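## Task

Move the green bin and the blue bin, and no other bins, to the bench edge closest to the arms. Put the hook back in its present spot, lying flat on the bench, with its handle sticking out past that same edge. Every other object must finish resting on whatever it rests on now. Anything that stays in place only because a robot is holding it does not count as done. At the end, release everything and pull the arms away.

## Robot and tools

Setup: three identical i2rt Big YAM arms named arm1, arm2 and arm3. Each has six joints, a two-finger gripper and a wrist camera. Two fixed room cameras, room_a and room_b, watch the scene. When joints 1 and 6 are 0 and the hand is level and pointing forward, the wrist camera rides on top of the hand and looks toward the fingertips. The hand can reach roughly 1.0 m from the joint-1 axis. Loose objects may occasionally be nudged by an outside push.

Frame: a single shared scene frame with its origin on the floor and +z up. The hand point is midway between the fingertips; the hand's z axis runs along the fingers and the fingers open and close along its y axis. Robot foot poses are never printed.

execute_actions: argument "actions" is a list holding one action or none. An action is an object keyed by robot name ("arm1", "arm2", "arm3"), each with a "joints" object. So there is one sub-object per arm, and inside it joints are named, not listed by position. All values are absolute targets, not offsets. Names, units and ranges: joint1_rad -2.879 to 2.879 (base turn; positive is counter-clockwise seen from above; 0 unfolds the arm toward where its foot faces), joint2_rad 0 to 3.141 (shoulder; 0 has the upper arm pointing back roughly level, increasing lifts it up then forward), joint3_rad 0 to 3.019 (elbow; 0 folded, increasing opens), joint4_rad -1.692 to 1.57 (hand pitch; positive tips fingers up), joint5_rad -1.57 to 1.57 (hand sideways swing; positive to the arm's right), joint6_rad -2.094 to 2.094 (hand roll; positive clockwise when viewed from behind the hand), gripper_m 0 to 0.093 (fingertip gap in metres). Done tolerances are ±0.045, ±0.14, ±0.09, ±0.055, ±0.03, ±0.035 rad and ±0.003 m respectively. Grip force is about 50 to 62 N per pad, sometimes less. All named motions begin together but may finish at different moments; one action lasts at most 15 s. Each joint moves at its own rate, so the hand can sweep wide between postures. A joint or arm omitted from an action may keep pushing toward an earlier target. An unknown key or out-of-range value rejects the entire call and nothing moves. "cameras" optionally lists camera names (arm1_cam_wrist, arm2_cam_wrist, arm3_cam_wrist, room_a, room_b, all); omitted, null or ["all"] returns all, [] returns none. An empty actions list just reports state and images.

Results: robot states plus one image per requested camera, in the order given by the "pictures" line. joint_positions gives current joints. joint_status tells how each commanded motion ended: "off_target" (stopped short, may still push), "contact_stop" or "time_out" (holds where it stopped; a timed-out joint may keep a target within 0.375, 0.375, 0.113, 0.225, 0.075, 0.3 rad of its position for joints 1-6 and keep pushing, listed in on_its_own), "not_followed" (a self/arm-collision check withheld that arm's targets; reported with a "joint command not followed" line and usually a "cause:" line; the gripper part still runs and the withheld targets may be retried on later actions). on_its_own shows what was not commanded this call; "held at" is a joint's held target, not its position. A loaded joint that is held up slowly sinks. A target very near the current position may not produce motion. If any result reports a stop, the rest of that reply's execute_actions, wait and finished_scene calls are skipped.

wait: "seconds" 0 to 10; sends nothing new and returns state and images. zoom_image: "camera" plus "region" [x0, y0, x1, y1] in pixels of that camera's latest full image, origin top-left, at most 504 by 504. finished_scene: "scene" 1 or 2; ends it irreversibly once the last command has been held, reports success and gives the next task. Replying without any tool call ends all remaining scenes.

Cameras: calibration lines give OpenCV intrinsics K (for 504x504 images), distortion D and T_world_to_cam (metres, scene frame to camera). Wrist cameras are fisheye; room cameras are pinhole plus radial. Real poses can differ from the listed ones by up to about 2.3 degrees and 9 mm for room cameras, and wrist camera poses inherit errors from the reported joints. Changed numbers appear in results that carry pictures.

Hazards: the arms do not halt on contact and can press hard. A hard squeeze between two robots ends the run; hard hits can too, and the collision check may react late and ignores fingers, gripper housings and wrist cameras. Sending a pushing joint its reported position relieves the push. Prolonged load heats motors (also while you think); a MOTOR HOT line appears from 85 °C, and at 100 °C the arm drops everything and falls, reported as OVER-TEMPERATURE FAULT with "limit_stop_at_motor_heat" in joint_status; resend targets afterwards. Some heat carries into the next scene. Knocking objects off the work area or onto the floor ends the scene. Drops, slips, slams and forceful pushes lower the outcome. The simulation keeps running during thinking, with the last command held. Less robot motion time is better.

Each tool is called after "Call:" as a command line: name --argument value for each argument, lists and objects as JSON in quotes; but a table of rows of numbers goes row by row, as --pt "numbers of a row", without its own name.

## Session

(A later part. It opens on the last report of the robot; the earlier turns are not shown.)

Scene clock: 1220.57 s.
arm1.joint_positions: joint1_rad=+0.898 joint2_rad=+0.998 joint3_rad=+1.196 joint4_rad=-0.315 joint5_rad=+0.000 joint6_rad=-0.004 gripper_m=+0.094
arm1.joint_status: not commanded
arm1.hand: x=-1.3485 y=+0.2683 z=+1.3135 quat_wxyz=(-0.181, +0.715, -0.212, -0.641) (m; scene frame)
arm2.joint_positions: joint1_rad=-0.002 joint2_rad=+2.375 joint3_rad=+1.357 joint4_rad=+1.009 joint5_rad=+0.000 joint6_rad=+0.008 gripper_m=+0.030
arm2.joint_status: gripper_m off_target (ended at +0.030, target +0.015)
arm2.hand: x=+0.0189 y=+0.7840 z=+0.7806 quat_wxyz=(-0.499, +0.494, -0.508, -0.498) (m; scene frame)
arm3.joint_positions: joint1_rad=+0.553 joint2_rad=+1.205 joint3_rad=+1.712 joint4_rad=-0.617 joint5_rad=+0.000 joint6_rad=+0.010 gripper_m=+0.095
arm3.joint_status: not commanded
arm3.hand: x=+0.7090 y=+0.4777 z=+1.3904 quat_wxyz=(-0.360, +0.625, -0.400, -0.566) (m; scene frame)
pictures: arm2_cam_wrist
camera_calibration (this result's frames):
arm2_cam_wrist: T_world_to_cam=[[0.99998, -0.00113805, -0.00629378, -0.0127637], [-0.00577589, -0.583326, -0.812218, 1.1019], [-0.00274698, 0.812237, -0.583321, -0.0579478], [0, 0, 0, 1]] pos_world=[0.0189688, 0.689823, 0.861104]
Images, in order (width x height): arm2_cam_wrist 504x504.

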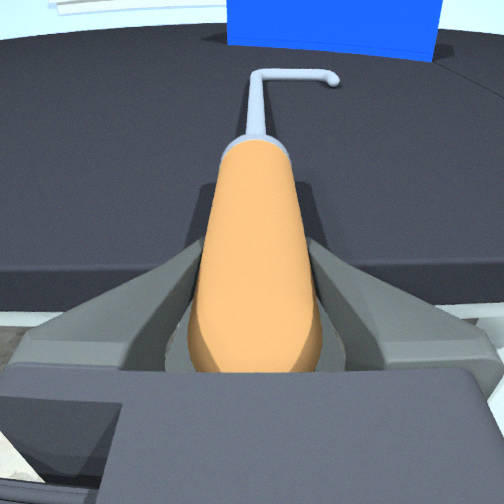

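Call:
execute_actions --actions '[{"arm2":{"joints":{"joint2_rad":2.185,"joint4_rad":0.78,"joint6_rad":1.575}}}]' --cameras '["arm2_cam_wrist","arm3_cam_wrist","room_a","room_b"]'

Scene clock: 1241.33 s.
arm1.joint_positions: joint1_rad=+0.898 joint2_rad=+0.998 joint3_rad=+1.196 joint4_rad=-0.315 joint5_rad=+0.000 joint6_rad=-0.004 gripper_m=+0.094
arm1.joint_status: not commanded
arm1.hand: x=-1.3485 y=+0.2683 z=+1.3135 quat_wxyz=(-0.181, +0.715, -0.212, -0.641) (m; scene frame)
arm2.joint_positions: joint1_rad=-0.002 joint2_rad=+2.194 joint3_rad=+1.357 joint4_rad=+0.783 joint5_rad=+0.007 joint6_rad=+1.553 gripper_m=+0.030
arm2.joint_status: all done
arm2.hand: x=+0.0209 y=+0.7949 z=+0.8645 quat_wxyz=(-0.012, -0.003, -0.725, -0.688) (m; scene frame)
arm3.joint_positions: joint1_rad=+0.553 joint2_rad=+1.205 joint3_rad=+1.712 joint4_rad=-0.617 joint5_rad=+0.000 joint6_rad=+0.010 gripper_m=+0.095
arm3.joint_status: not commanded
arm3.hand: x=+0.7090 y=+0.4777 z=+1.3904 quat_wxyz=(-0.360, +0.625, -0.400, -0.566) (m; scene frame)
pictures: arm2_cam_wrist, arm3_cam_wrist, room_a, room_b
camera_calibration (this result's frames):
arm2_cam_wrist: T_world_to_cam=[[0.0187194, -0.037748, -0.999112, 0.893639], [-0.827969, -0.560745, 0.00567297, 0.468534], [-0.560462, 0.827127, -0.0417509, -0.486192], [0, 0, 0, 1]] pos_world=[0.0987111, 0.698604, 0.869888]
arm3_cam_wrist: T_world_to_cam=[[0.908165, 0.418544, 0.00756351, -0.855766], [0.283847, -0.602416, -0.746007, 1.13246], [-0.30768, 0.679644, -0.665896, 0.942189], [0, 0, 0, 1]] pos_world=[0.745624, 0.400036, 1.4787]
Images, in order (width x height): arm2_cam_wrist 504x504, arm3_cam_wrist 504x504, room_a 504x504, room_b 504x504.

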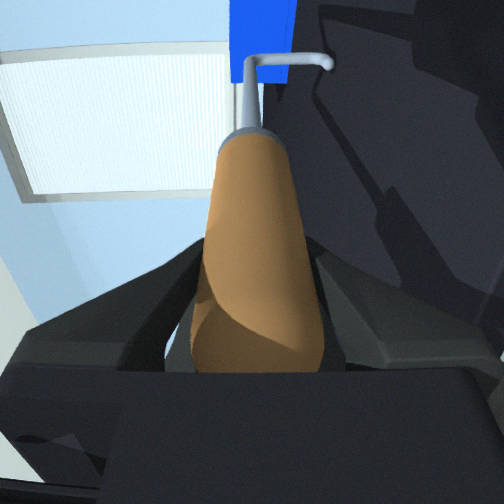

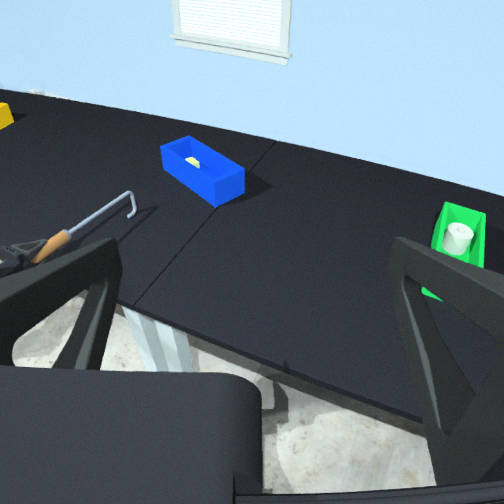

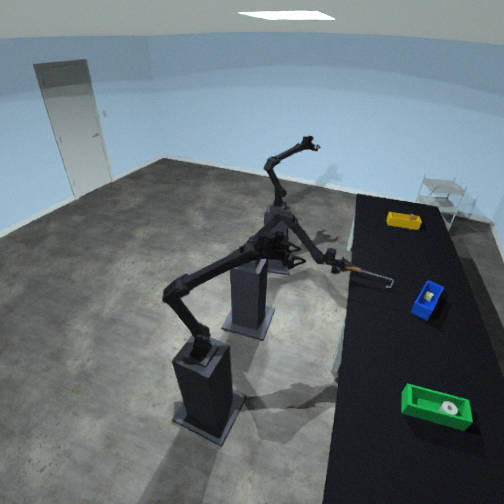

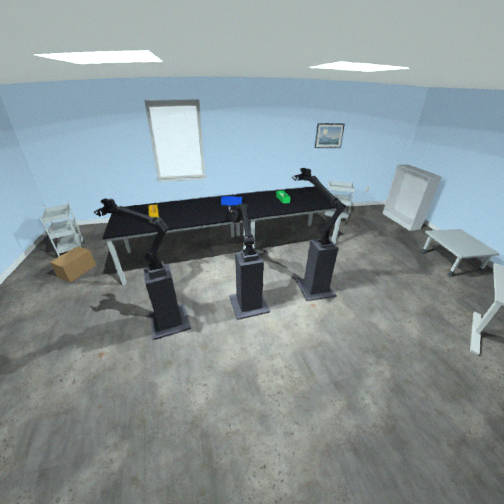

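Call:
execute_actions --actions '[{"arm2":{"joints":{"joint1_rad":-0.147,"joint3_rad":2.86,"joint5_rad":0.0}}}]' --cameras '["room_a"]'

Scene clock: 1291.60 s.
arm1.joint_positions: joint1_rad=+0.898 joint2_rad=+0.998 joint3_rad=+1.196 joint4_rad=-0.315 joint5_rad=+0.000 joint6_rad=-0.004 gripper_m=+0.094
arm1.joint_status: not commanded
arm1.hand: x=-1.3485 y=+0.2683 z=+1.3135 quat_wxyz=(-0.181, +0.715, -0.212, -0.641) (m; scene frame)
arm2.joint_positions: joint1_rad=-0.142 joint2_rad=+2.222 joint3_rad=+2.843 joint4_rad=+0.779 joint5_rad=+0.000 joint6_rad=+1.569 gripper_m=+0.030
arm2.joint_status: all done
arm2.hand: x=+0.1123 y=+0.6437 z=+1.6176 quat_wxyz=(-0.078, -0.009, -0.084, -0.993) (m; scene frame)
arm3.joint_positions: joint1_rad=+0.553 joint2_rad=+1.205 joint3_rad=+1.712 joint4_rad=-0.617 joint5_rad=+0.000 joint6_rad=+0.010 gripper_m=+0.095
arm3.joint_status: not commanded
arm3.hand: x=+0.7090 y=+0.4777 z=+1.3904 quat_wxyz=(-0.360, +0.625, -0.400, -0.566) (m; scene frame)
pictures: room_a
Images, in order (width x height): room_a 504x504.

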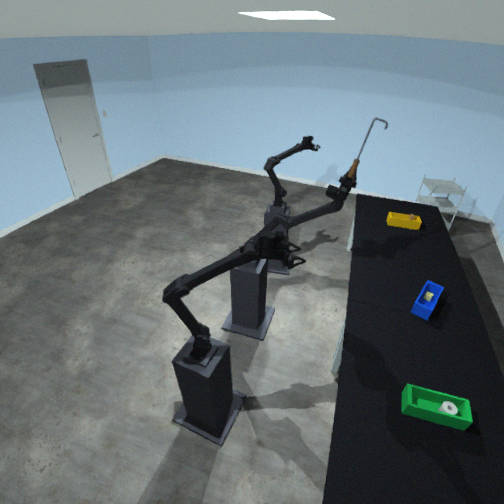

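Call:
execute_actions --actions '[{"arm2":{"joints":{"joint2_rad":2.62,"joint4_rad":0.10}}}]' --cameras '["arm2_cam_wrist","arm3_cam_wrist","room_a"]'

Scene clock: 1302.53 s.
arm1.joint_positions: joint1_rad=+0.898 joint2_rad=+0.998 joint3_rad=+1.196 joint4_rad=-0.315 joint5_rad=+0.000 joint6_rad=-0.004 gripper_m=+0.094
arm1.joint_status: not commanded
arm1.hand: x=-1.3485 y=+0.2683 z=+1.3135 quat_wxyz=(-0.181, +0.715, -0.212, -0.641) (m; scene frame)
arm2.joint_positions: joint1_rad=-0.142 joint2_rad=+2.657 joint3_rad=+2.780 joint4_rad=+0.050 joint5_rad=+0.000 joint6_rad=+1.573 gripper_m=+0.030
arm2.joint_status: all done
arm2.hand: x=+0.1645 y=+0.9926 z=+1.0999 quat_wxyz=(-0.057, -0.052, -0.640, -0.764) (m; scene frame)
arm3.joint_positions: joint1_rad=+0.553 joint2_rad=+1.205 joint3_rad=+1.712 joint4_rad=-0.617 joint5_rad=+0.000 joint6_rad=+0.010 gripper_m=+0.095
arm3.joint_status: not commanded
arm3.hand: x=+0.7090 y=+0.4777 z=+1.3904 quat_wxyz=(-0.360, +0.625, -0.400, -0.566) (m; scene frame)
pictures: arm2_cam_wrist, arm3_cam_wrist, room_a
camera_calibration (this result's frames):
arm2_cam_wrist: T_world_to_cam=[[0.0280559, 0.187299, -0.981902, 0.889807], [-0.89406, -0.434622, -0.10845, 0.708183], [-0.447069, 0.880922, 0.155263, -0.848138], [0, 0, 0, 1]] pos_world=[0.229017, 0.888276, 1.08219]
arm3_cam_wrist: T_world_to_cam=[[0.908165, 0.418544, 0.00756351, -0.855766], [0.283847, -0.602416, -0.746007, 1.13246], [-0.30768, 0.679644, -0.665896, 0.942189], [0, 0, 0, 1]] pos_world=[0.745624, 0.400036, 1.4787]
Images, in order (width x height): arm2_cam_wrist 504x504, arm3_cam_wrist 504x504, room_a 504x504.

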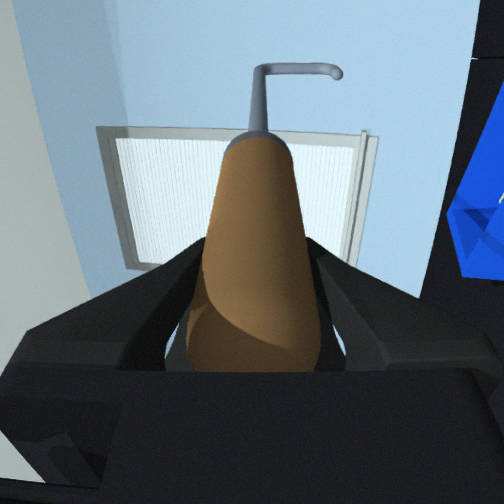

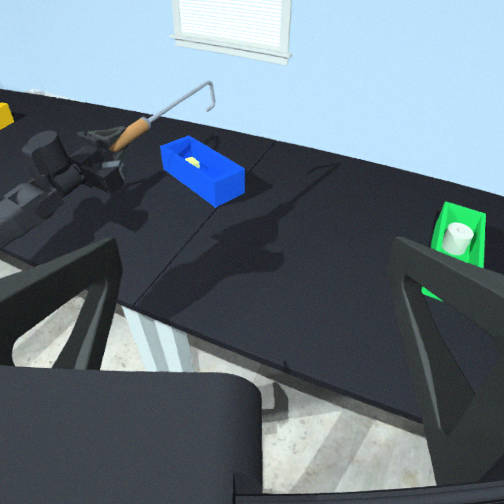

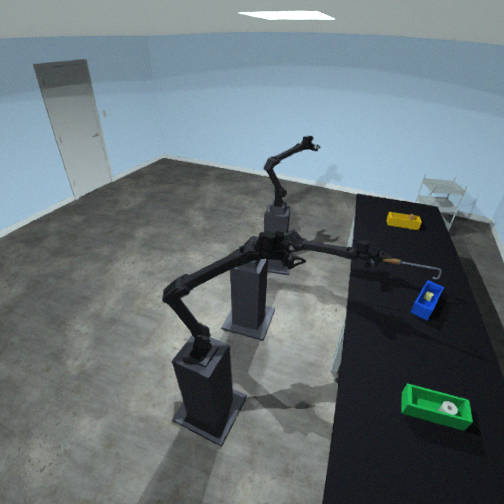

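Call:
zoom_image --camera "arm2_cam_wrist" --region '[380, 60, 504, 300]'

Call:
zoom_image --camera "room_a" --region '[370, 240, 470, 330]'

Region (380, 60, 504, 300) of arm2_cam_wrist's 504x504 image, scaled by 2.100, with more detail than that image has; it fills the left 260 columns of this view, and the rest is white.

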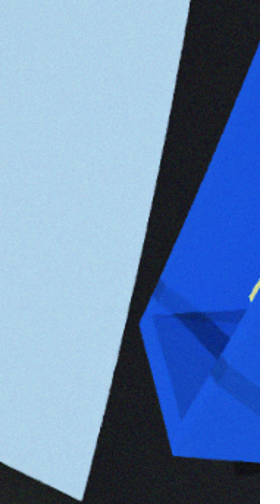

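Region (370, 240, 470, 330) of room_a's 504x504 image, scaled by 5.040, with more detail than that image has; it fills the top 454 rows of this view, and the rest is white.

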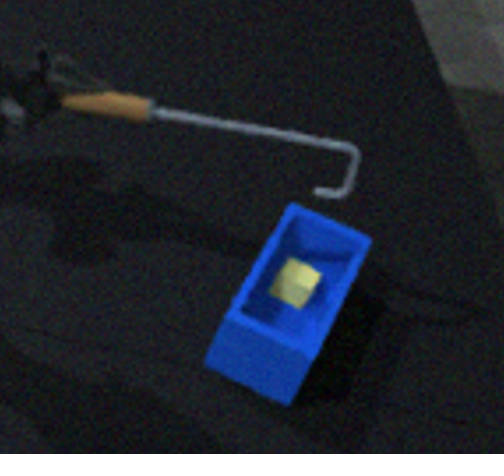

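Call:
execute_actions --actions '[{"arm2":{"joints":{"joint2_rad":2.76}}}]' --cameras '["arm2_cam_wrist","arm3_cam_wrist","room_a"]'

Scene clock: 1353.63 s.
arm1.joint_positions: joint1_rad=+0.898 joint2_rad=+0.998 joint3_rad=+1.196 joint4_rad=-0.315 joint5_rad=+0.000 joint6_rad=-0.004 gripper_m=+0.094
arm1.joint_status: not commanded
arm1.hand: x=-1.3485 y=+0.2683 z=+1.3135 quat_wxyz=(-0.181, +0.715, -0.212, -0.641) (m; scene frame)
arm2.joint_positions: joint1_rad=-0.142 joint2_rad=+2.828 joint3_rad=+2.781 joint4_rad=+0.050 joint5_rad=+0.000 joint6_rad=+1.573 gripper_m=+0.030
arm2.joint_status: all done
arm2.hand: x=+0.1669 y=+1.0135 z=+0.9296 quat_wxyz=(-0.052, -0.057, -0.702, -0.707) (m; scene frame)
arm3.joint_positions: joint1_rad=+0.553 joint2_rad=+1.205 joint3_rad=+1.712 joint4_rad=-0.617 joint5_rad=+0.000 joint6_rad=+0.010 gripper_m=+0.095
arm3.joint_status: not commanded
arm3.hand: x=+0.7090 y=+0.4777 z=+1.3904 quat_wxyz=(-0.360, +0.625, -0.400, -0.566) (m; scene frame)
pictures: arm2_cam_wrist, arm3_cam_wrist, room_a
camera_calibration (this result's frames):
arm2_cam_wrist: T_world_to_cam=[[0.00189054, 0.0211211, -0.999775, 0.907993], [-0.895265, -0.445395, -0.0111023, 0.621608], [-0.445529, 0.895085, 0.0180669, -0.726112], [0, 0, 0, 1]] pos_world=[0.231283, 0.907616, 0.927808]
arm3_cam_wrist: T_world_to_cam=[[0.908165, 0.418544, 0.00756351, -0.855766], [0.283847, -0.602416, -0.746007, 1.13246], [-0.30768, 0.679644, -0.665896, 0.942189], [0, 0, 0, 1]] pos_world=[0.745624, 0.400036, 1.4787]
Images, in order (width x height): arm2_cam_wrist 504x504, arm3_cam_wrist 504x504, room_a 504x504.

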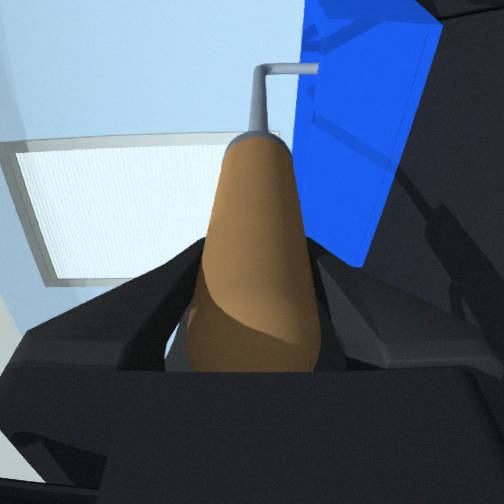

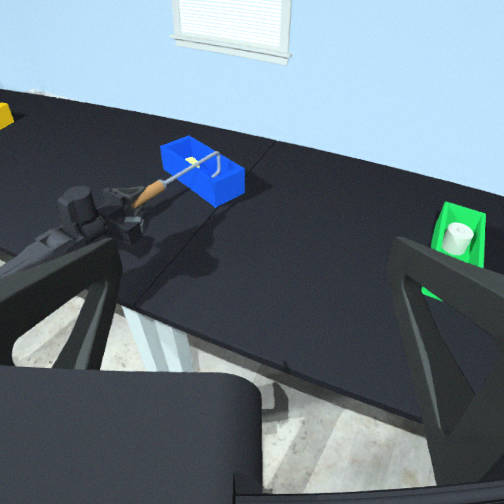

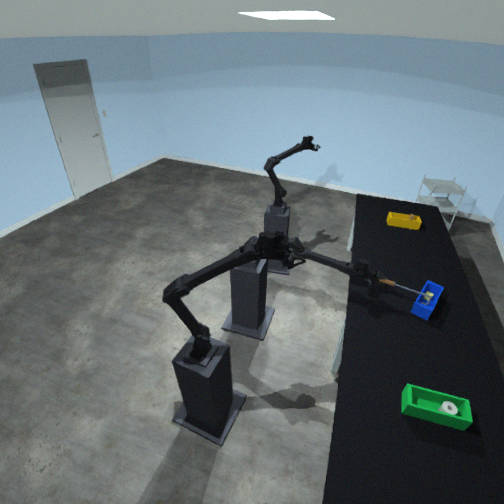

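Call:
zoom_image --camera "arm3_cam_wrist" --region '[120, 120, 270, 230]'

Call:
zoom_image --camera "room_a" --region '[370, 250, 470, 330]'

Region (120, 120, 270, 230) of arm3_cam_wrist's 504x504 image, scaled by 3.360, with more detail than that image has; it fills the top 370 rows of this view, and the rest is white.

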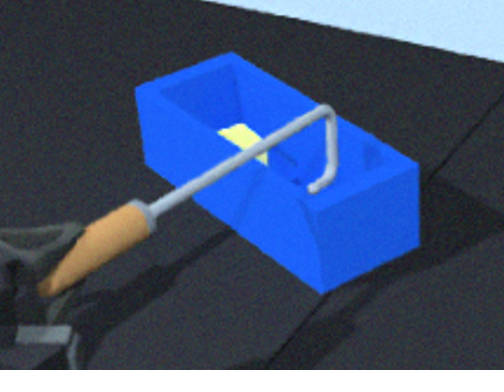

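Region (370, 250, 470, 330) of room_a's 504x504 image, scaled by 5.040, with more detail than that image has; it fills the top 403 rows of this view, and the rest is white.

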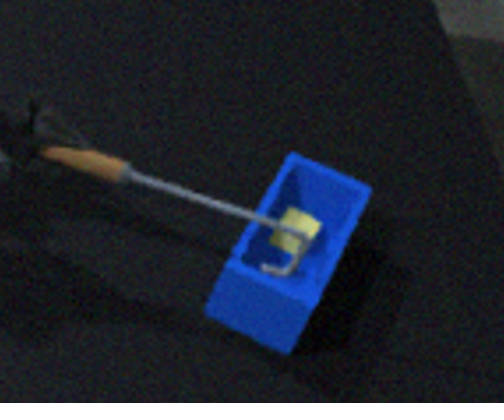

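Call:
execute_actions --actions '[{"arm2":{"joints":{"joint2_rad":2.80}}}]' --cameras '["arm2_cam_wrist","arm3_cam_wrist","room_a"]'

Scene clock: 1380.33 s.
arm1.joint_positions: joint1_rad=+0.898 joint2_rad=+0.998 joint3_rad=+1.196 joint4_rad=-0.315 joint5_rad=+0.000 joint6_rad=-0.004 gripper_m=+0.094
arm1.joint_status: not commanded
arm1.hand: x=-1.3485 y=+0.2683 z=+1.3135 quat_wxyz=(-0.181, +0.715, -0.212, -0.641) (m; scene frame)
arm2.joint_positions: joint1_rad=-0.142 joint2_rad=+2.828 joint3_rad=+2.781 joint4_rad=+0.050 joint5_rad=+0.000 joint6_rad=+1.573 gripper_m=+0.030
arm2.joint_status: all done
arm2.hand: x=+0.1669 y=+1.0135 z=+0.9296 quat_wxyz=(-0.052, -0.057, -0.702, -0.707) (m; scene frame)
arm3.joint_positions: joint1_rad=+0.553 joint2_rad=+1.205 joint3_rad=+1.712 joint4_rad=-0.617 joint5_rad=+0.000 joint6_rad=+0.010 gripper_m=+0.095
arm3.joint_status: not commanded
arm3.hand: x=+0.7090 y=+0.4777 z=+1.3904 quat_wxyz=(-0.360, +0.625, -0.400, -0.566) (m; scene frame)
pictures: arm2_cam_wrist, arm3_cam_wrist, room_a
camera_calibration (this result's frames):
arm2_cam_wrist: T_world_to_cam=[[0.00189054, 0.0211211, -0.999775, 0.907993], [-0.895265, -0.445395, -0.0111023, 0.621608], [-0.445529, 0.895085, 0.0180669, -0.726112], [0, 0, 0, 1]] pos_world=[0.231283, 0.907616, 0.927808]
arm3_cam_wrist: T_world_to_cam=[[0.908165, 0.418544, 0.00756351, -0.855766], [0.283847, -0.602416, -0.746007, 1.13246], [-0.30768, 0.679644, -0.665896, 0.942189], [0, 0, 0, 1]] pos_world=[0.745624, 0.400036, 1.4787]
Images, in order (width x height): arm2_cam_wrist 504x504, arm3_cam_wrist 504x504, room_a 504x504.

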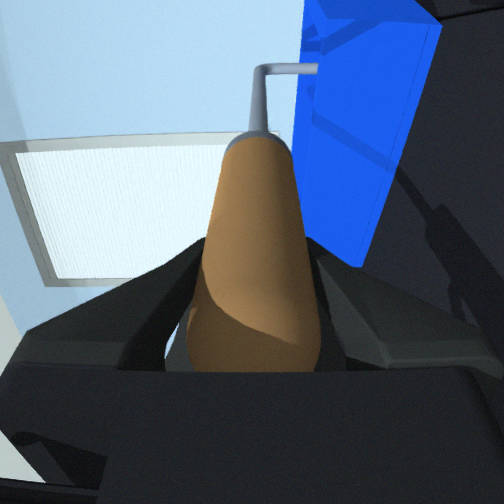

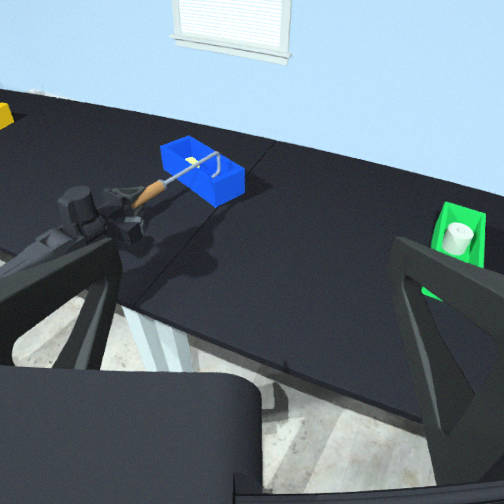

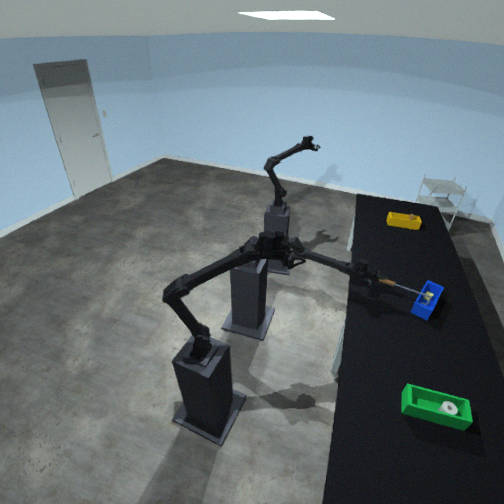

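Call:
execute_actions --actions '[{"arm2":{"joints":{"joint2_rad":2.85}}}]' --cameras '["arm2_cam_wrist","arm3_cam_wrist","room_a"]'

Scene clock: 1390.67 s.
arm1.joint_positions: joint1_rad=+0.898 joint2_rad=+0.998 joint3_rad=+1.196 joint4_rad=-0.315 joint5_rad=+0.000 joint6_rad=-0.004 gripper_m=+0.094
arm1.joint_status: not commanded
arm1.hand: x=-1.3485 y=+0.2683 z=+1.3135 quat_wxyz=(-0.181, +0.715, -0.212, -0.641) (m; scene frame)
arm2.joint_positions: joint1_rad=-0.142 joint2_rad=+2.873 joint3_rad=+2.781 joint4_rad=+0.069 joint5_rad=+0.000 joint6_rad=+1.573 gripper_m=+0.030
arm2.joint_status: all done
arm2.hand: x=+0.1668 y=+1.0143 z=+0.8883 quat_wxyz=(-0.052, -0.058, -0.712, -0.698) (m; scene frame)
arm3.joint_positions: joint1_rad=+0.553 joint2_rad=+1.205 joint3_rad=+1.712 joint4_rad=-0.617 joint5_rad=+0.000 joint6_rad=+0.010 gripper_m=+0.095
arm3.joint_status: not commanded
arm3.hand: x=+0.7090 y=+0.4777 z=+1.3904 quat_wxyz=(-0.360, +0.625, -0.400, -0.566) (m; scene frame)
pictures: arm2_cam_wrist, arm3_cam_wrist, room_a
camera_calibration (this result's frames):
arm2_cam_wrist: T_world_to_cam=[[-0.00230892, -0.00563433, -0.999981, 0.8947], [-0.89522, -0.445602, 0.00457774, 0.607729], [-0.445619, 0.895214, -0.00401511, -0.706648], [0, 0, 0, 1]] pos_world=[0.231221, 0.908446, 0.889064]
arm3_cam_wrist: T_world_to_cam=[[0.908165, 0.418544, 0.00756351, -0.855766], [0.283847, -0.602416, -0.746007, 1.13246], [-0.30768, 0.679644, -0.665896, 0.942189], [0, 0, 0, 1]] pos_world=[0.745624, 0.400036, 1.4787]
Images, in order (width x height): arm2_cam_wrist 504x504, arm3_cam_wrist 504x504, room_a 504x504.

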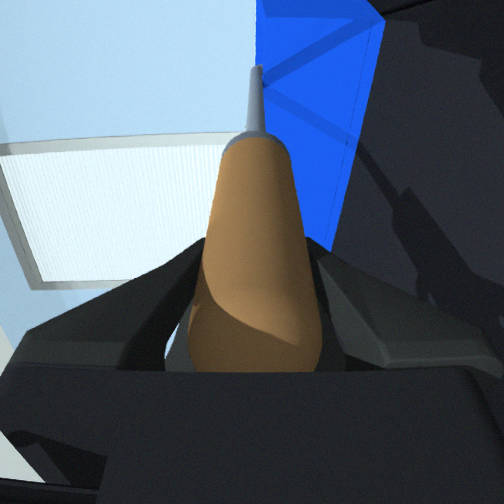

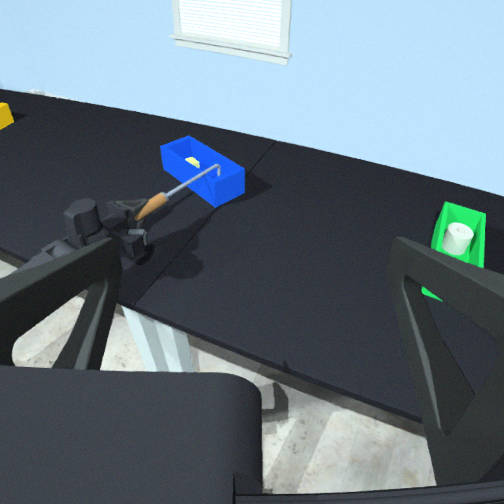

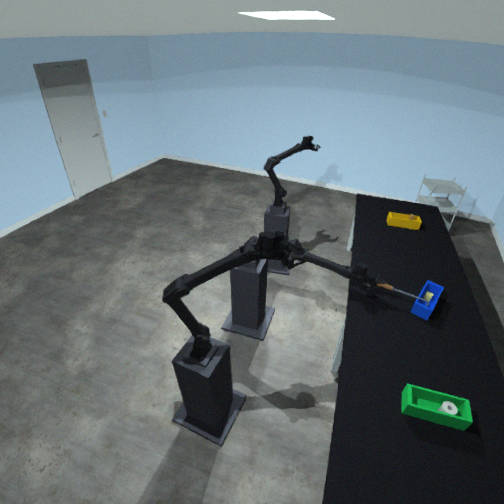

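Call:
execute_actions --actions '[{"arm2":{"joints":{"joint2_rad":2.755,"joint3_rad":2.63,"joint4_rad":0.205}}}]' --cameras '["arm2_cam_wrist","arm3_cam_wrist","room_a"]'

Scene clock: 1460.57 s.
arm1.joint_positions: joint1_rad=+0.898 joint2_rad=+0.998 joint3_rad=+1.196 joint4_rad=-0.315 joint5_rad=+0.000 joint6_rad=-0.004 gripper_m=+0.094
arm1.joint_status: not commanded
arm1.hand: x=-1.3485 y=+0.2683 z=+1.3135 quat_wxyz=(-0.181, +0.715, -0.212, -0.641) (m; scene frame)
arm2.joint_positions: joint1_rad=-0.142 joint2_rad=+2.802 joint3_rad=+2.628 joint4_rad=+0.160 joint5_rad=+0.000 joint6_rad=+1.573 gripper_m=+0.030
arm2.joint_status: all done
arm2.hand: x=+0.1657 y=+1.0068 z=+0.8862 quat_wxyz=(-0.052, -0.058, -0.709, -0.701) (m; scene frame)
arm3.joint_positions: joint1_rad=+0.553 joint2_rad=+1.205 joint3_rad=+1.712 joint4_rad=-0.617 joint5_rad=+0.000 joint6_rad=+0.010 gripper_m=+0.095
arm3.joint_status: not commanded
arm3.hand: x=+0.7090 y=+0.4777 z=+1.3904 quat_wxyz=(-0.360, +0.625, -0.400, -0.566) (m; scene frame)
pictures: arm2_cam_wrist, arm3_cam_wrist, room_a
camera_calibration (this result's frames):
arm2_cam_wrist: T_world_to_cam=[[-0.00100799, 0.0026566, -0.999996, 0.884039], [-0.895241, -0.445582, -0.000281343, 0.607641], [-0.445581, 0.895237, 0.00282744, -0.706589], [0, 0, 0, 1]] pos_world=[0.230033, 0.90097, 0.886204]
arm3_cam_wrist: T_world_to_cam=[[0.908165, 0.418544, 0.00756351, -0.855766], [0.283847, -0.602416, -0.746007, 1.13246], [-0.30768, 0.679644, -0.665896, 0.942189], [0, 0, 0, 1]] pos_world=[0.745624, 0.400036, 1.4787]
Images, in order (width x height): arm2_cam_wrist 504x504, arm3_cam_wrist 504x504, room_a 504x504.

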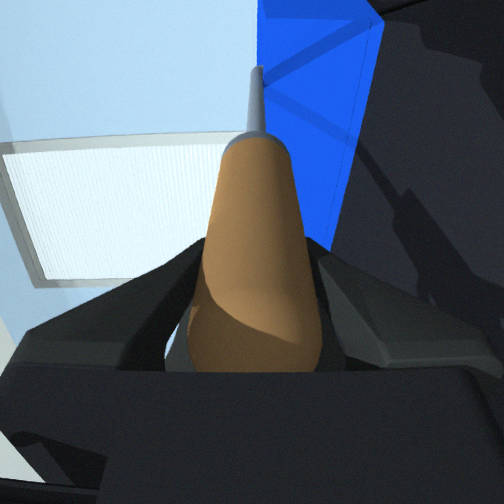

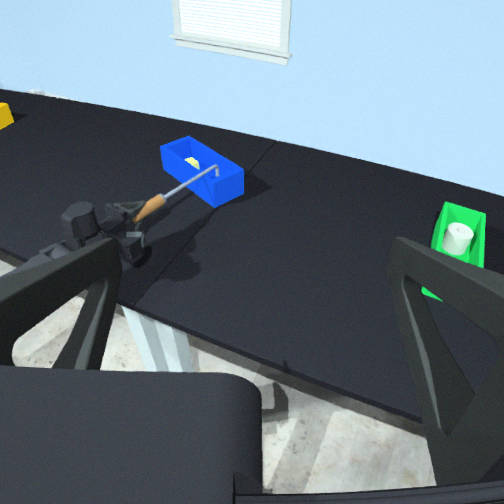

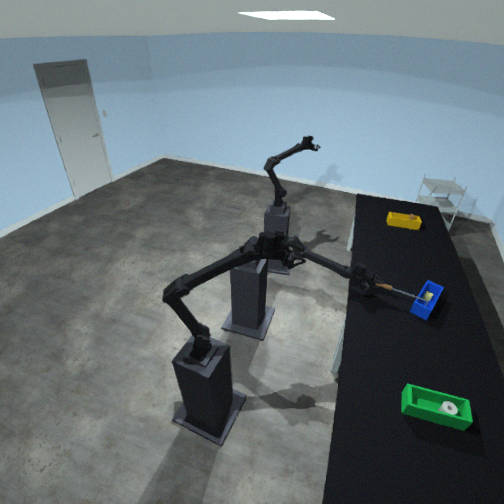

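Call:
execute_actions --actions '[]'

Scene clock: 1495.70 s.
arm1.joint_positions: joint1_rad=+0.898 joint2_rad=+0.998 joint3_rad=+1.196 joint4_rad=-0.315 joint5_rad=+0.000 joint6_rad=-0.004 gripper_m=+0.094
arm1.joint_status: not commanded
arm1.hand: x=-1.3485 y=+0.2683 z=+1.3135 quat_wxyz=(-0.181, +0.715, -0.212, -0.641) (m; scene frame)
arm2.joint_positions: joint1_rad=-0.142 joint2_rad=+2.802 joint3_rad=+2.628 joint4_rad=+0.160 joint5_rad=+0.000 joint6_rad=+1.573 gripper_m=+0.030
arm2.joint_status: all done
arm2.hand: x=+0.1657 y=+1.0068 z=+0.8862 quat_wxyz=(-0.052, -0.058, -0.709, -0.701) (m; scene frame)
arm3.joint_positions: joint1_rad=+0.553 joint2_rad=+1.205 joint3_rad=+1.712 joint4_rad=-0.617 joint5_rad=+0.000 joint6_rad=+0.010 gripper_m=+0.095
arm3.joint_status: not commanded
arm3.hand: x=+0.7090 y=+0.4777 z=+1.3904 quat_wxyz=(-0.360, +0.625, -0.400, -0.566) (m; scene frame)
pictures: arm1_cam_wrist, arm2_cam_wrist, arm3_cam_wrist, room_a, room_b
camera_calibration (this result's frames):
arm1_cam_wrist: T_world_to_cam=[[0.533086, 0.845997, -0.0103553, 0.506518], [0.570642, -0.36856, -0.733847, 1.84096], [-0.624649, 0.385295, -0.679236, 0.070624], [0, 0, 0, 1]] pos_world=[-1.27643, 0.222779, 1.4042]
arm2_cam_wrist: T_world_to_cam=[[-0.00100799, 0.0026566, -0.999996, 0.884039], [-0.895241, -0.445582, -0.000281343, 0.607641], [-0.445581, 0.895237, 0.00282744, -0.706589], [0, 0, 0, 1]] pos_world=[0.230033, 0.90097, 0.886204]
arm3_cam_wrist: T_world_to_cam=[[0.908165, 0.418544, 0.00756351, -0.855766], [0.283847, -0.602416, -0.746007, 1.13246], [-0.30768, 0.679644, -0.665896, 0.942189], [0, 0, 0, 1]] pos_world=[0.745624, 0.400036, 1.4787]
Images, in order (width x height): arm1_cam_wrist 504x504, arm2_cam_wrist 504x504, arm3_cam_wrist 504x504, room_a 504x504, room_b 504x504.

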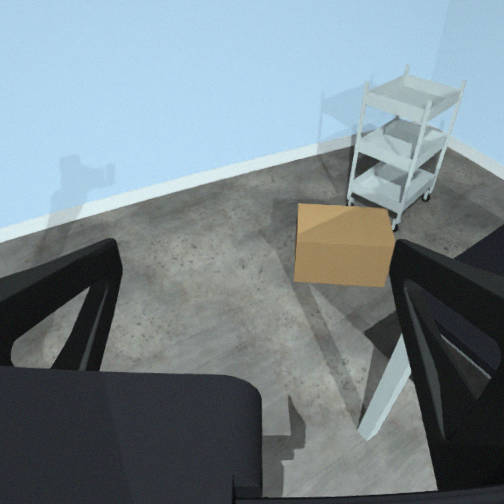

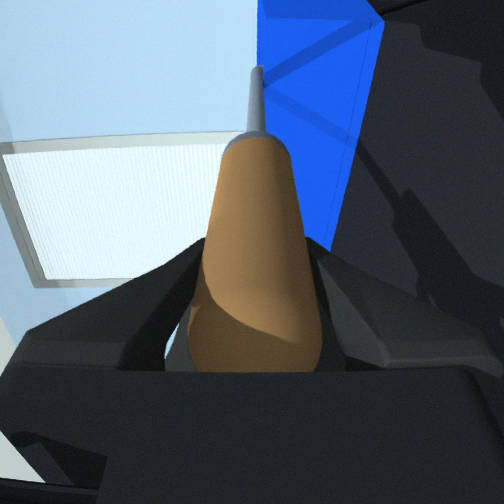

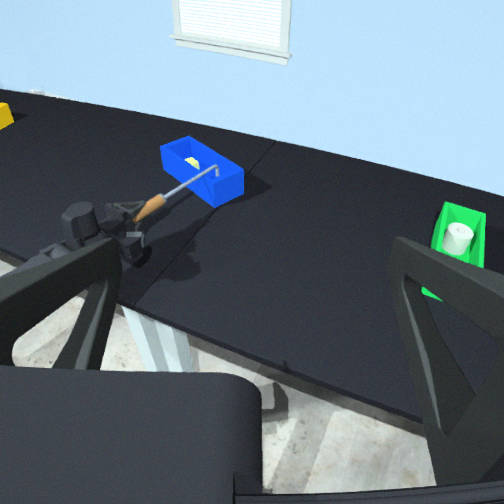

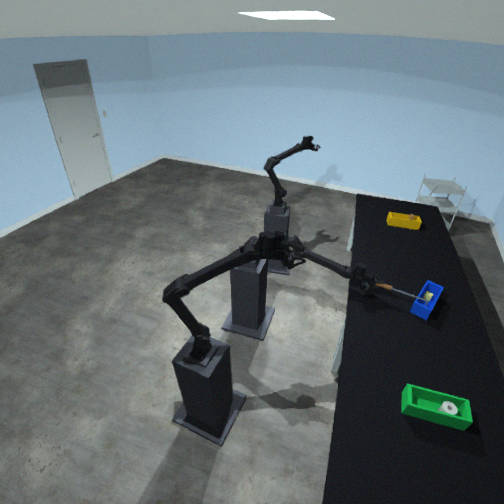

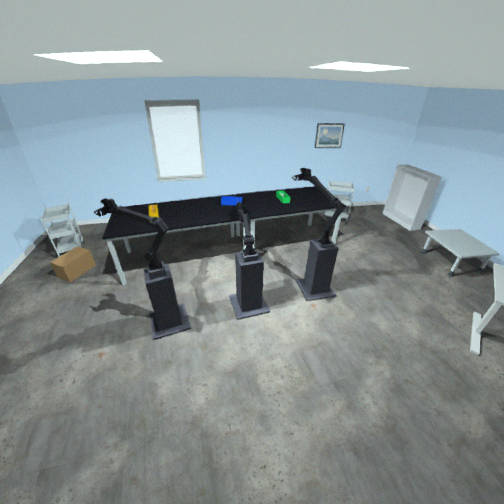

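Call:
execute_actions --actions '[{"arm2":{"joints":{"joint2_rad":2.665,"joint3_rad":2.42,"joint4_rad":0.33}}}]' --cameras '["arm2_cam_wrist","arm3_cam_wrist","room_a"]'

Scene clock: 1507.00 s.
arm1.joint_positions: joint1_rad=+0.898 joint2_rad=+0.998 joint3_rad=+1.196 joint4_rad=-0.315 joint5_rad=+0.000 joint6_rad=-0.004 gripper_m=+0.094
arm1.joint_status: not commanded
arm1.hand: x=-1.3485 y=+0.2683 z=+1.3135 quat_wxyz=(-0.181, +0.715, -0.212, -0.641) (m; scene frame)
arm2.joint_positions: joint1_rad=-0.142 joint2_rad=+2.710 joint3_rad=+2.420 joint4_rad=+0.289 joint5_rad=+0.000 joint6_rad=+1.573 gripper_m=+0.030
arm2.joint_status: all done
arm2.hand: x=+0.1629 y=+0.9897 z=+0.8815 quat_wxyz=(-0.052, -0.057, -0.704, -0.706) (m; scene frame)
arm3.joint_positions: joint1_rad=+0.553 joint2_rad=+1.205 joint3_rad=+1.712 joint4_rad=-0.617 joint5_rad=+0.000 joint6_rad=+0.010 gripper_m=+0.095
arm3.joint_status: not commanded
arm3.hand: x=+0.7090 y=+0.4777 z=+1.3904 quat_wxyz=(-0.360, +0.625, -0.400, -0.566) (m; scene frame)
pictures: arm2_cam_wrist, arm3_cam_wrist, room_a
camera_calibration (this result's frames):
arm2_cam_wrist: T_world_to_cam=[[0.00112145, 0.0162228, -0.999868, 0.865466], [-0.895262, -0.445464, -0.00823176, 0.604446], [-0.445539, 0.895153, 0.0140241, -0.702202], [0, 0, 0, 1]] pos_world=[0.227309, 0.883797, 0.880175]
arm3_cam_wrist: T_world_to_cam=[[0.908165, 0.418544, 0.00756351, -0.855766], [0.283847, -0.602416, -0.746007, 1.13246], [-0.30768, 0.679644, -0.665896, 0.942189], [0, 0, 0, 1]] pos_world=[0.745624, 0.400036, 1.4787]
Images, in order (width x height): arm2_cam_wrist 504x504, arm3_cam_wrist 504x504, room_a 504x504.

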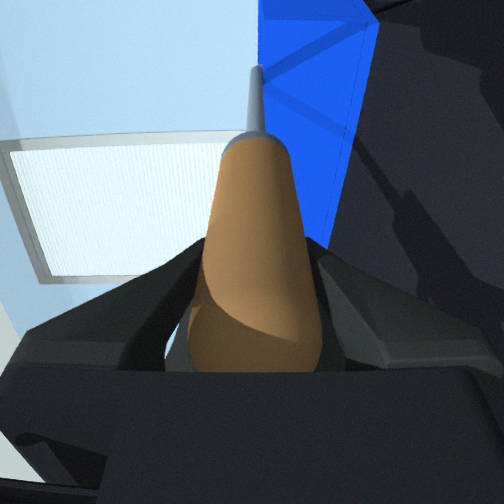

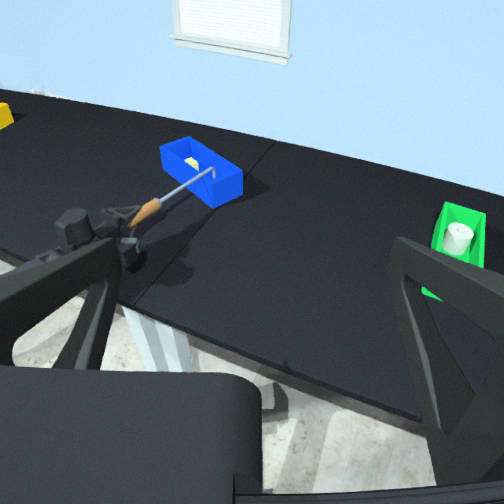

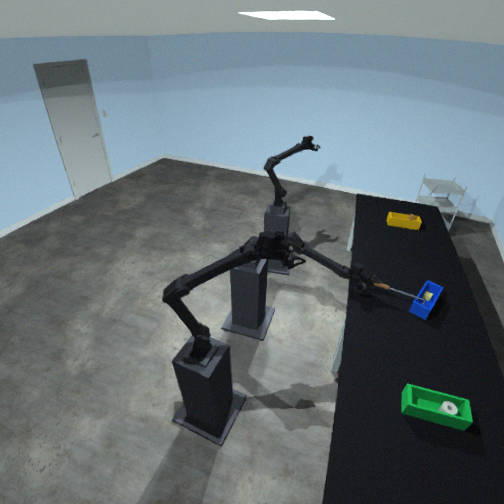

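Call:
execute_actions --actions '[{"arm2":{"joints":{"joint2_rad":2.52,"joint3_rad":2.13,"joint4_rad":0.47}}}]' --cameras '["arm2_cam_wrist","arm3_cam_wrist"]'

Scene clock: 1515.20 s.
arm1.joint_positions: joint1_rad=+0.898 joint2_rad=+0.998 joint3_rad=+1.196 joint4_rad=-0.315 joint5_rad=+0.000 joint6_rad=-0.004 gripper_m=+0.094
arm1.joint_status: not commanded
arm1.hand: x=-1.3485 y=+0.2683 z=+1.3135 quat_wxyz=(-0.181, +0.715, -0.212, -0.641) (m; scene frame)
arm2.joint_positions: joint1_rad=-0.142 joint2_rad=+2.563 joint3_rad=+2.130 joint4_rad=+0.427 joint5_rad=+0.000 joint6_rad=+1.573 gripper_m=+0.030
arm2.joint_status: all done
arm2.hand: x=+0.1571 y=+0.9526 z=+0.8823 quat_wxyz=(-0.052, -0.058, -0.706, -0.704) (m; scene frame)
arm3.joint_positions: joint1_rad=+0.553 joint2_rad=+1.205 joint3_rad=+1.712 joint4_rad=-0.617 joint5_rad=+0.000 joint6_rad=+0.010 gripper_m=+0.095
arm3.joint_status: not commanded
arm3.hand: x=+0.7090 y=+0.4777 z=+1.3904 quat_wxyz=(-0.360, +0.625, -0.400, -0.566) (m; scene frame)
pictures: arm2_cam_wrist, arm3_cam_wrist
camera_calibration (this result's frames):
arm2_cam_wrist: T_world_to_cam=[[0.000293258, 0.0109473, -0.99994, 0.872132], [-0.895256, -0.445523, -0.00514012, 0.580071], [-0.445553, 0.895204, 0.00966998, -0.667836], [0, 0, 0, 1]] pos_world=[0.2215, 0.846736, 0.881519]
arm3_cam_wrist: T_world_to_cam=[[0.908165, 0.418544, 0.00756351, -0.855766], [0.283847, -0.602416, -0.746007, 1.13246], [-0.30768, 0.679644, -0.665896, 0.942189], [0, 0, 0, 1]] pos_world=[0.745624, 0.400036, 1.4787]
Images, in order (width x height): arm2_cam_wrist 504x504, arm3_cam_wrist 504x504.

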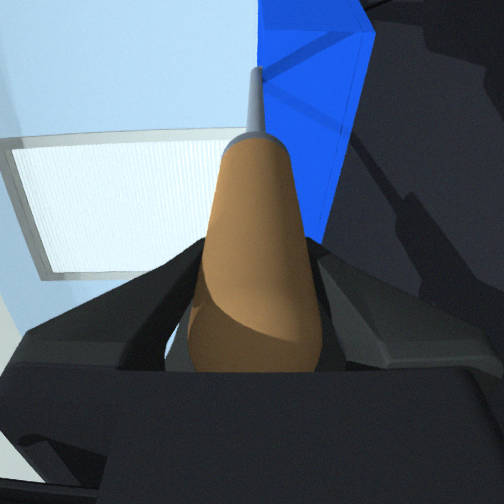

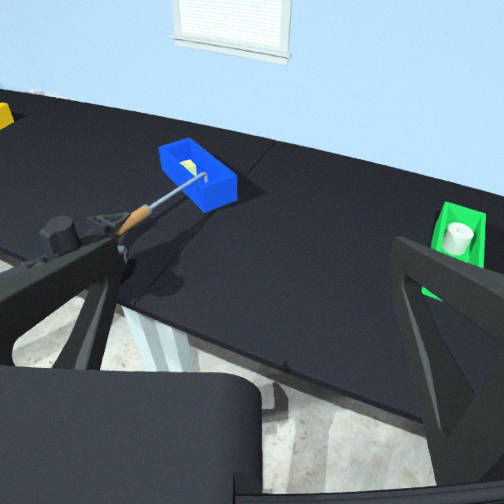

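Call:
execute_actions --actions '[{"arm2":{"joints":{"joint2_rad":2.40,"joint3_rad":1.89,"joint4_rad":0.595}}}]' --cameras '[]'

Call:
execute_actions --actions '[{"arm2":{"joints":{"joint2_rad":2.26,"joint3_rad":1.60,"joint4_rad":0.745}}}]' --cameras '["arm2_cam_wrist","arm3_cam_wrist"]'

Scene clock: 1531.17 s.
arm1.joint_positions: joint1_rad=+0.898 joint2_rad=+0.998 joint3_rad=+1.196 joint4_rad=-0.315 joint5_rad=+0.000 joint6_rad=-0.004 gripper_m=+0.094
arm1.joint_status: not commanded
arm1.hand: x=-1.3485 y=+0.2683 z=+1.3135 quat_wxyz=(-0.181, +0.715, -0.212, -0.641) (m; scene frame)
arm2.joint_positions: joint1_rad=-0.142 joint2_rad=+2.444 joint3_rad=+1.888 joint4_rad=+0.548 joint5_rad=-0.001 joint6_rad=+1.573 gripper_m=+0.030
arm2.joint_status: all done
arm2.hand: x=+0.1508 y=+0.9104 z=+0.8818 quat_wxyz=(-0.052, -0.058, -0.706, -0.703) (m; scene frame)
arm3.joint_positions: joint1_rad=+0.553 joint2_rad=+1.205 joint3_rad=+1.712 joint4_rad=-0.617 joint5_rad=+0.000 joint6_rad=+0.010 gripper_m=+0.095
arm3.joint_status: not commanded
arm3.hand: x=+0.7090 y=+0.4777 z=+1.3904 quat_wxyz=(-0.360, +0.625, -0.400, -0.566) (m; scene frame)
pictures: none
No camera images: the call's "cameras" was empty. Leave "cameras" out to get every camera's image.

Scene clock: 1532.13 s.
arm1.joint_positions: joint1_rad=+0.898 joint2_rad=+0.998 joint3_rad=+1.196 joint4_rad=-0.315 joint5_rad=+0.000 joint6_rad=-0.004 gripper_m=+0.094
arm1.joint_status: not commanded
arm1.hand: x=-1.3485 y=+0.2683 z=+1.3135 quat_wxyz=(-0.181, +0.715, -0.212, -0.641) (m; scene frame)
arm2.joint_positions: joint1_rad=-0.143 joint2_rad=+2.303 joint3_rad=+1.597 joint4_rad=+0.698 joint5_rad=-0.001 joint6_rad=+1.573 gripper_m=+0.030
arm2.joint_status: all done
arm2.hand: x=+0.1411 y=+0.8473 z=+0.8801 quat_wxyz=(-0.052, -0.058, -0.707, -0.703) (m; scene frame)
arm3.joint_positions: joint1_rad=+0.553 joint2_rad=+1.205 joint3_rad=+1.712 joint4_rad=-0.617 joint5_rad=+0.000 joint6_rad=+0.010 gripper_m=+0.095
arm3.joint_status: not commanded
arm3.hand: x=+0.7090 y=+0.4777 z=+1.3904 quat_wxyz=(-0.360, +0.625, -0.400, -0.566) (m; scene frame)
pictures: arm2_cam_wrist, arm3_cam_wrist
camera_calibration (this result's frames):
arm2_cam_wrist: T_world_to_cam=[[0.0000506966, 0.00944088, -0.999955, 0.872331], [-0.895254, -0.445537, -0.00425183, 0.518037], [-0.445557, 0.895214, 0.00842939, -0.579577], [0, 0, 0, 1]] pos_world=[0.205495, 0.741414, 0.87938]
arm3_cam_wrist: T_world_to_cam=[[0.908165, 0.418544, 0.00756351, -0.855766], [0.283847, -0.602416, -0.746007, 1.13246], [-0.30768, 0.679644, -0.665896, 0.942189], [0, 0, 0, 1]] pos_world=[0.745624, 0.400036, 1.4787]
Images, in order (width x height): arm2_cam_wrist 504x504, arm3_cam_wrist 504x504.

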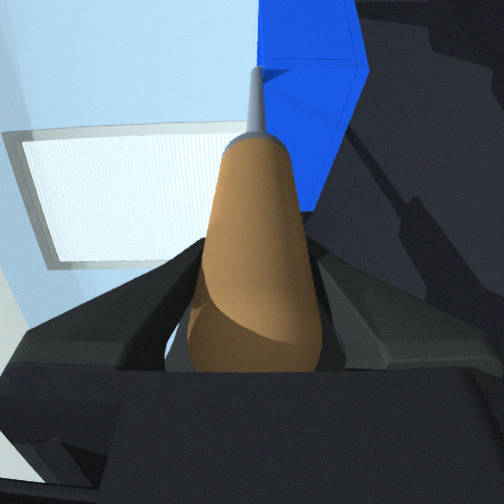

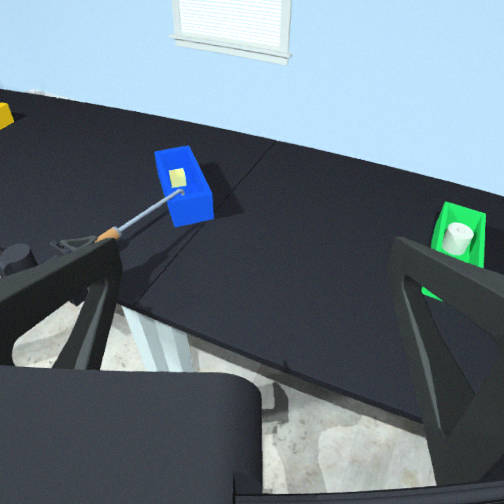

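Call:
execute_actions --actions '[{"arm2":{"joints":{"joint2_rad":2.13,"joint3_rad":1.33,"joint4_rad":0.885}}}]' --cameras '[]'

Call:
execute_actions --actions '[{"arm2":{"joints":{"joint2_rad":2.02,"joint3_rad":1.10,"joint4_rad":1.0}}}]' --cameras '["arm2_cam_wrist","arm3_cam_wrist"]'

Scene clock: 1549.93 s.
arm1.joint_positions: joint1_rad=+0.898 joint2_rad=+0.998 joint3_rad=+1.196 joint4_rad=-0.315 joint5_rad=+0.000 joint6_rad=-0.004 gripper_m=+0.094
arm1.joint_status: not commanded
arm1.hand: x=-1.3485 y=+0.2683 z=+1.3135 quat_wxyz=(-0.181, +0.715, -0.212, -0.641) (m; scene frame)
arm2.joint_positions: joint1_rad=-0.143 joint2_rad=+2.171 joint3_rad=+1.326 joint4_rad=+0.835 joint5_rad=-0.001 joint6_rad=+1.573 gripper_m=+0.030
arm2.joint_status: all done
arm2.hand: x=+0.1300 y=+0.7771 z=+0.8791 quat_wxyz=(-0.052, -0.058, -0.708, -0.702) (m; scene frame)
arm3.joint_positions: joint1_rad=+0.553 joint2_rad=+1.205 joint3_rad=+1.712 joint4_rad=-0.617 joint5_rad=+0.000 joint6_rad=+0.010 gripper_m=+0.095
arm3.joint_status: not commanded
arm3.hand: x=+0.7090 y=+0.4777 z=+1.3904 quat_wxyz=(-0.360, +0.625, -0.400, -0.566) (m; scene frame)
pictures: none
No camera images: the call's "cameras" was empty. Leave "cameras" out to get every camera's image.

Scene clock: 1550.80 s.
arm1.joint_positions: joint1_rad=+0.898 joint2_rad=+0.998 joint3_rad=+1.196 joint4_rad=-0.315 joint5_rad=+0.000 joint6_rad=-0.004 gripper_m=+0.094
arm1.joint_status: not commanded
arm1.hand: x=-1.3485 y=+0.2683 z=+1.3135 quat_wxyz=(-0.181, +0.715, -0.212, -0.641) (m; scene frame)
arm2.joint_positions: joint1_rad=-0.143 joint2_rad=+2.058 joint3_rad=+1.095 joint4_rad=+0.948 joint5_rad=-0.001 joint6_rad=+1.573 gripper_m=+0.030
arm2.joint_status: all done
arm2.hand: x=+0.1194 y=+0.7100 z=+0.8785 quat_wxyz=(-0.052, -0.058, -0.709, -0.700) (m; scene frame)
arm3.joint_positions: joint1_rad=+0.553 joint2_rad=+1.205 joint3_rad=+1.712 joint4_rad=-0.617 joint5_rad=+0.000 joint6_rad=+0.010 gripper_m=+0.095
arm3.joint_status: not commanded
arm3.hand: x=+0.7090 y=+0.4777 z=+1.3904 quat_wxyz=(-0.360, +0.625, -0.400, -0.566) (m; scene frame)
pictures: arm2_cam_wrist, arm3_cam_wrist
camera_calibration (this result's frames):
arm2_cam_wrist: T_world_to_cam=[[-0.0012027, 0.00153009, -0.999998, 0.877877], [-0.895068, -0.445929, 0.000394187, 0.43357], [-0.445927, 0.895067, 0.00190585, -0.460436], [0, 0, 0, 1]] pos_world=[0.18381, 0.604119, 0.878582]
arm3_cam_wrist: T_world_to_cam=[[0.908165, 0.418544, 0.00756351, -0.855766], [0.283847, -0.602416, -0.746007, 1.13246], [-0.30768, 0.679644, -0.665896, 0.942189], [0, 0, 0, 1]] pos_world=[0.745624, 0.400036, 1.4787]
Images, in order (width x height): arm2_cam_wrist 504x504, arm3_cam_wrist 504x504.

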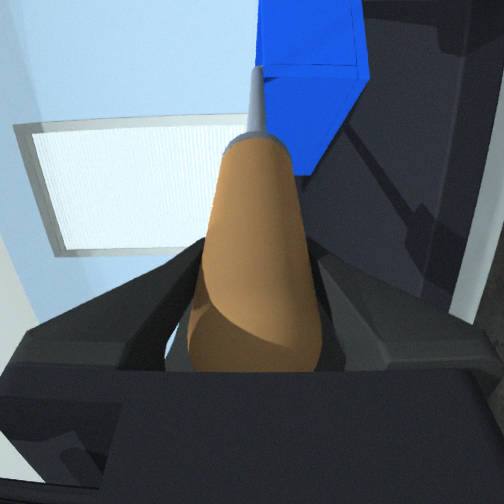

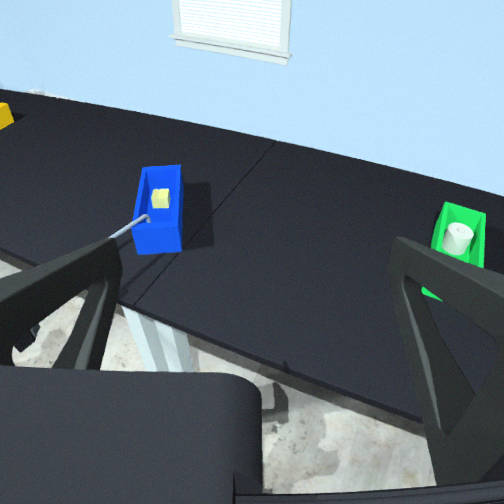

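Call:
zoom_image --camera "arm3_cam_wrist" --region '[80,140,260,320]'

Region (80, 140, 260, 320) of arm3_cam_wrist's 504x504 image, scaled by 2.800, with more detail than that image has.

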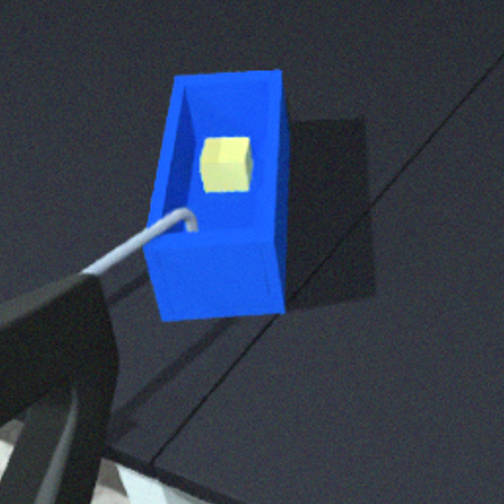

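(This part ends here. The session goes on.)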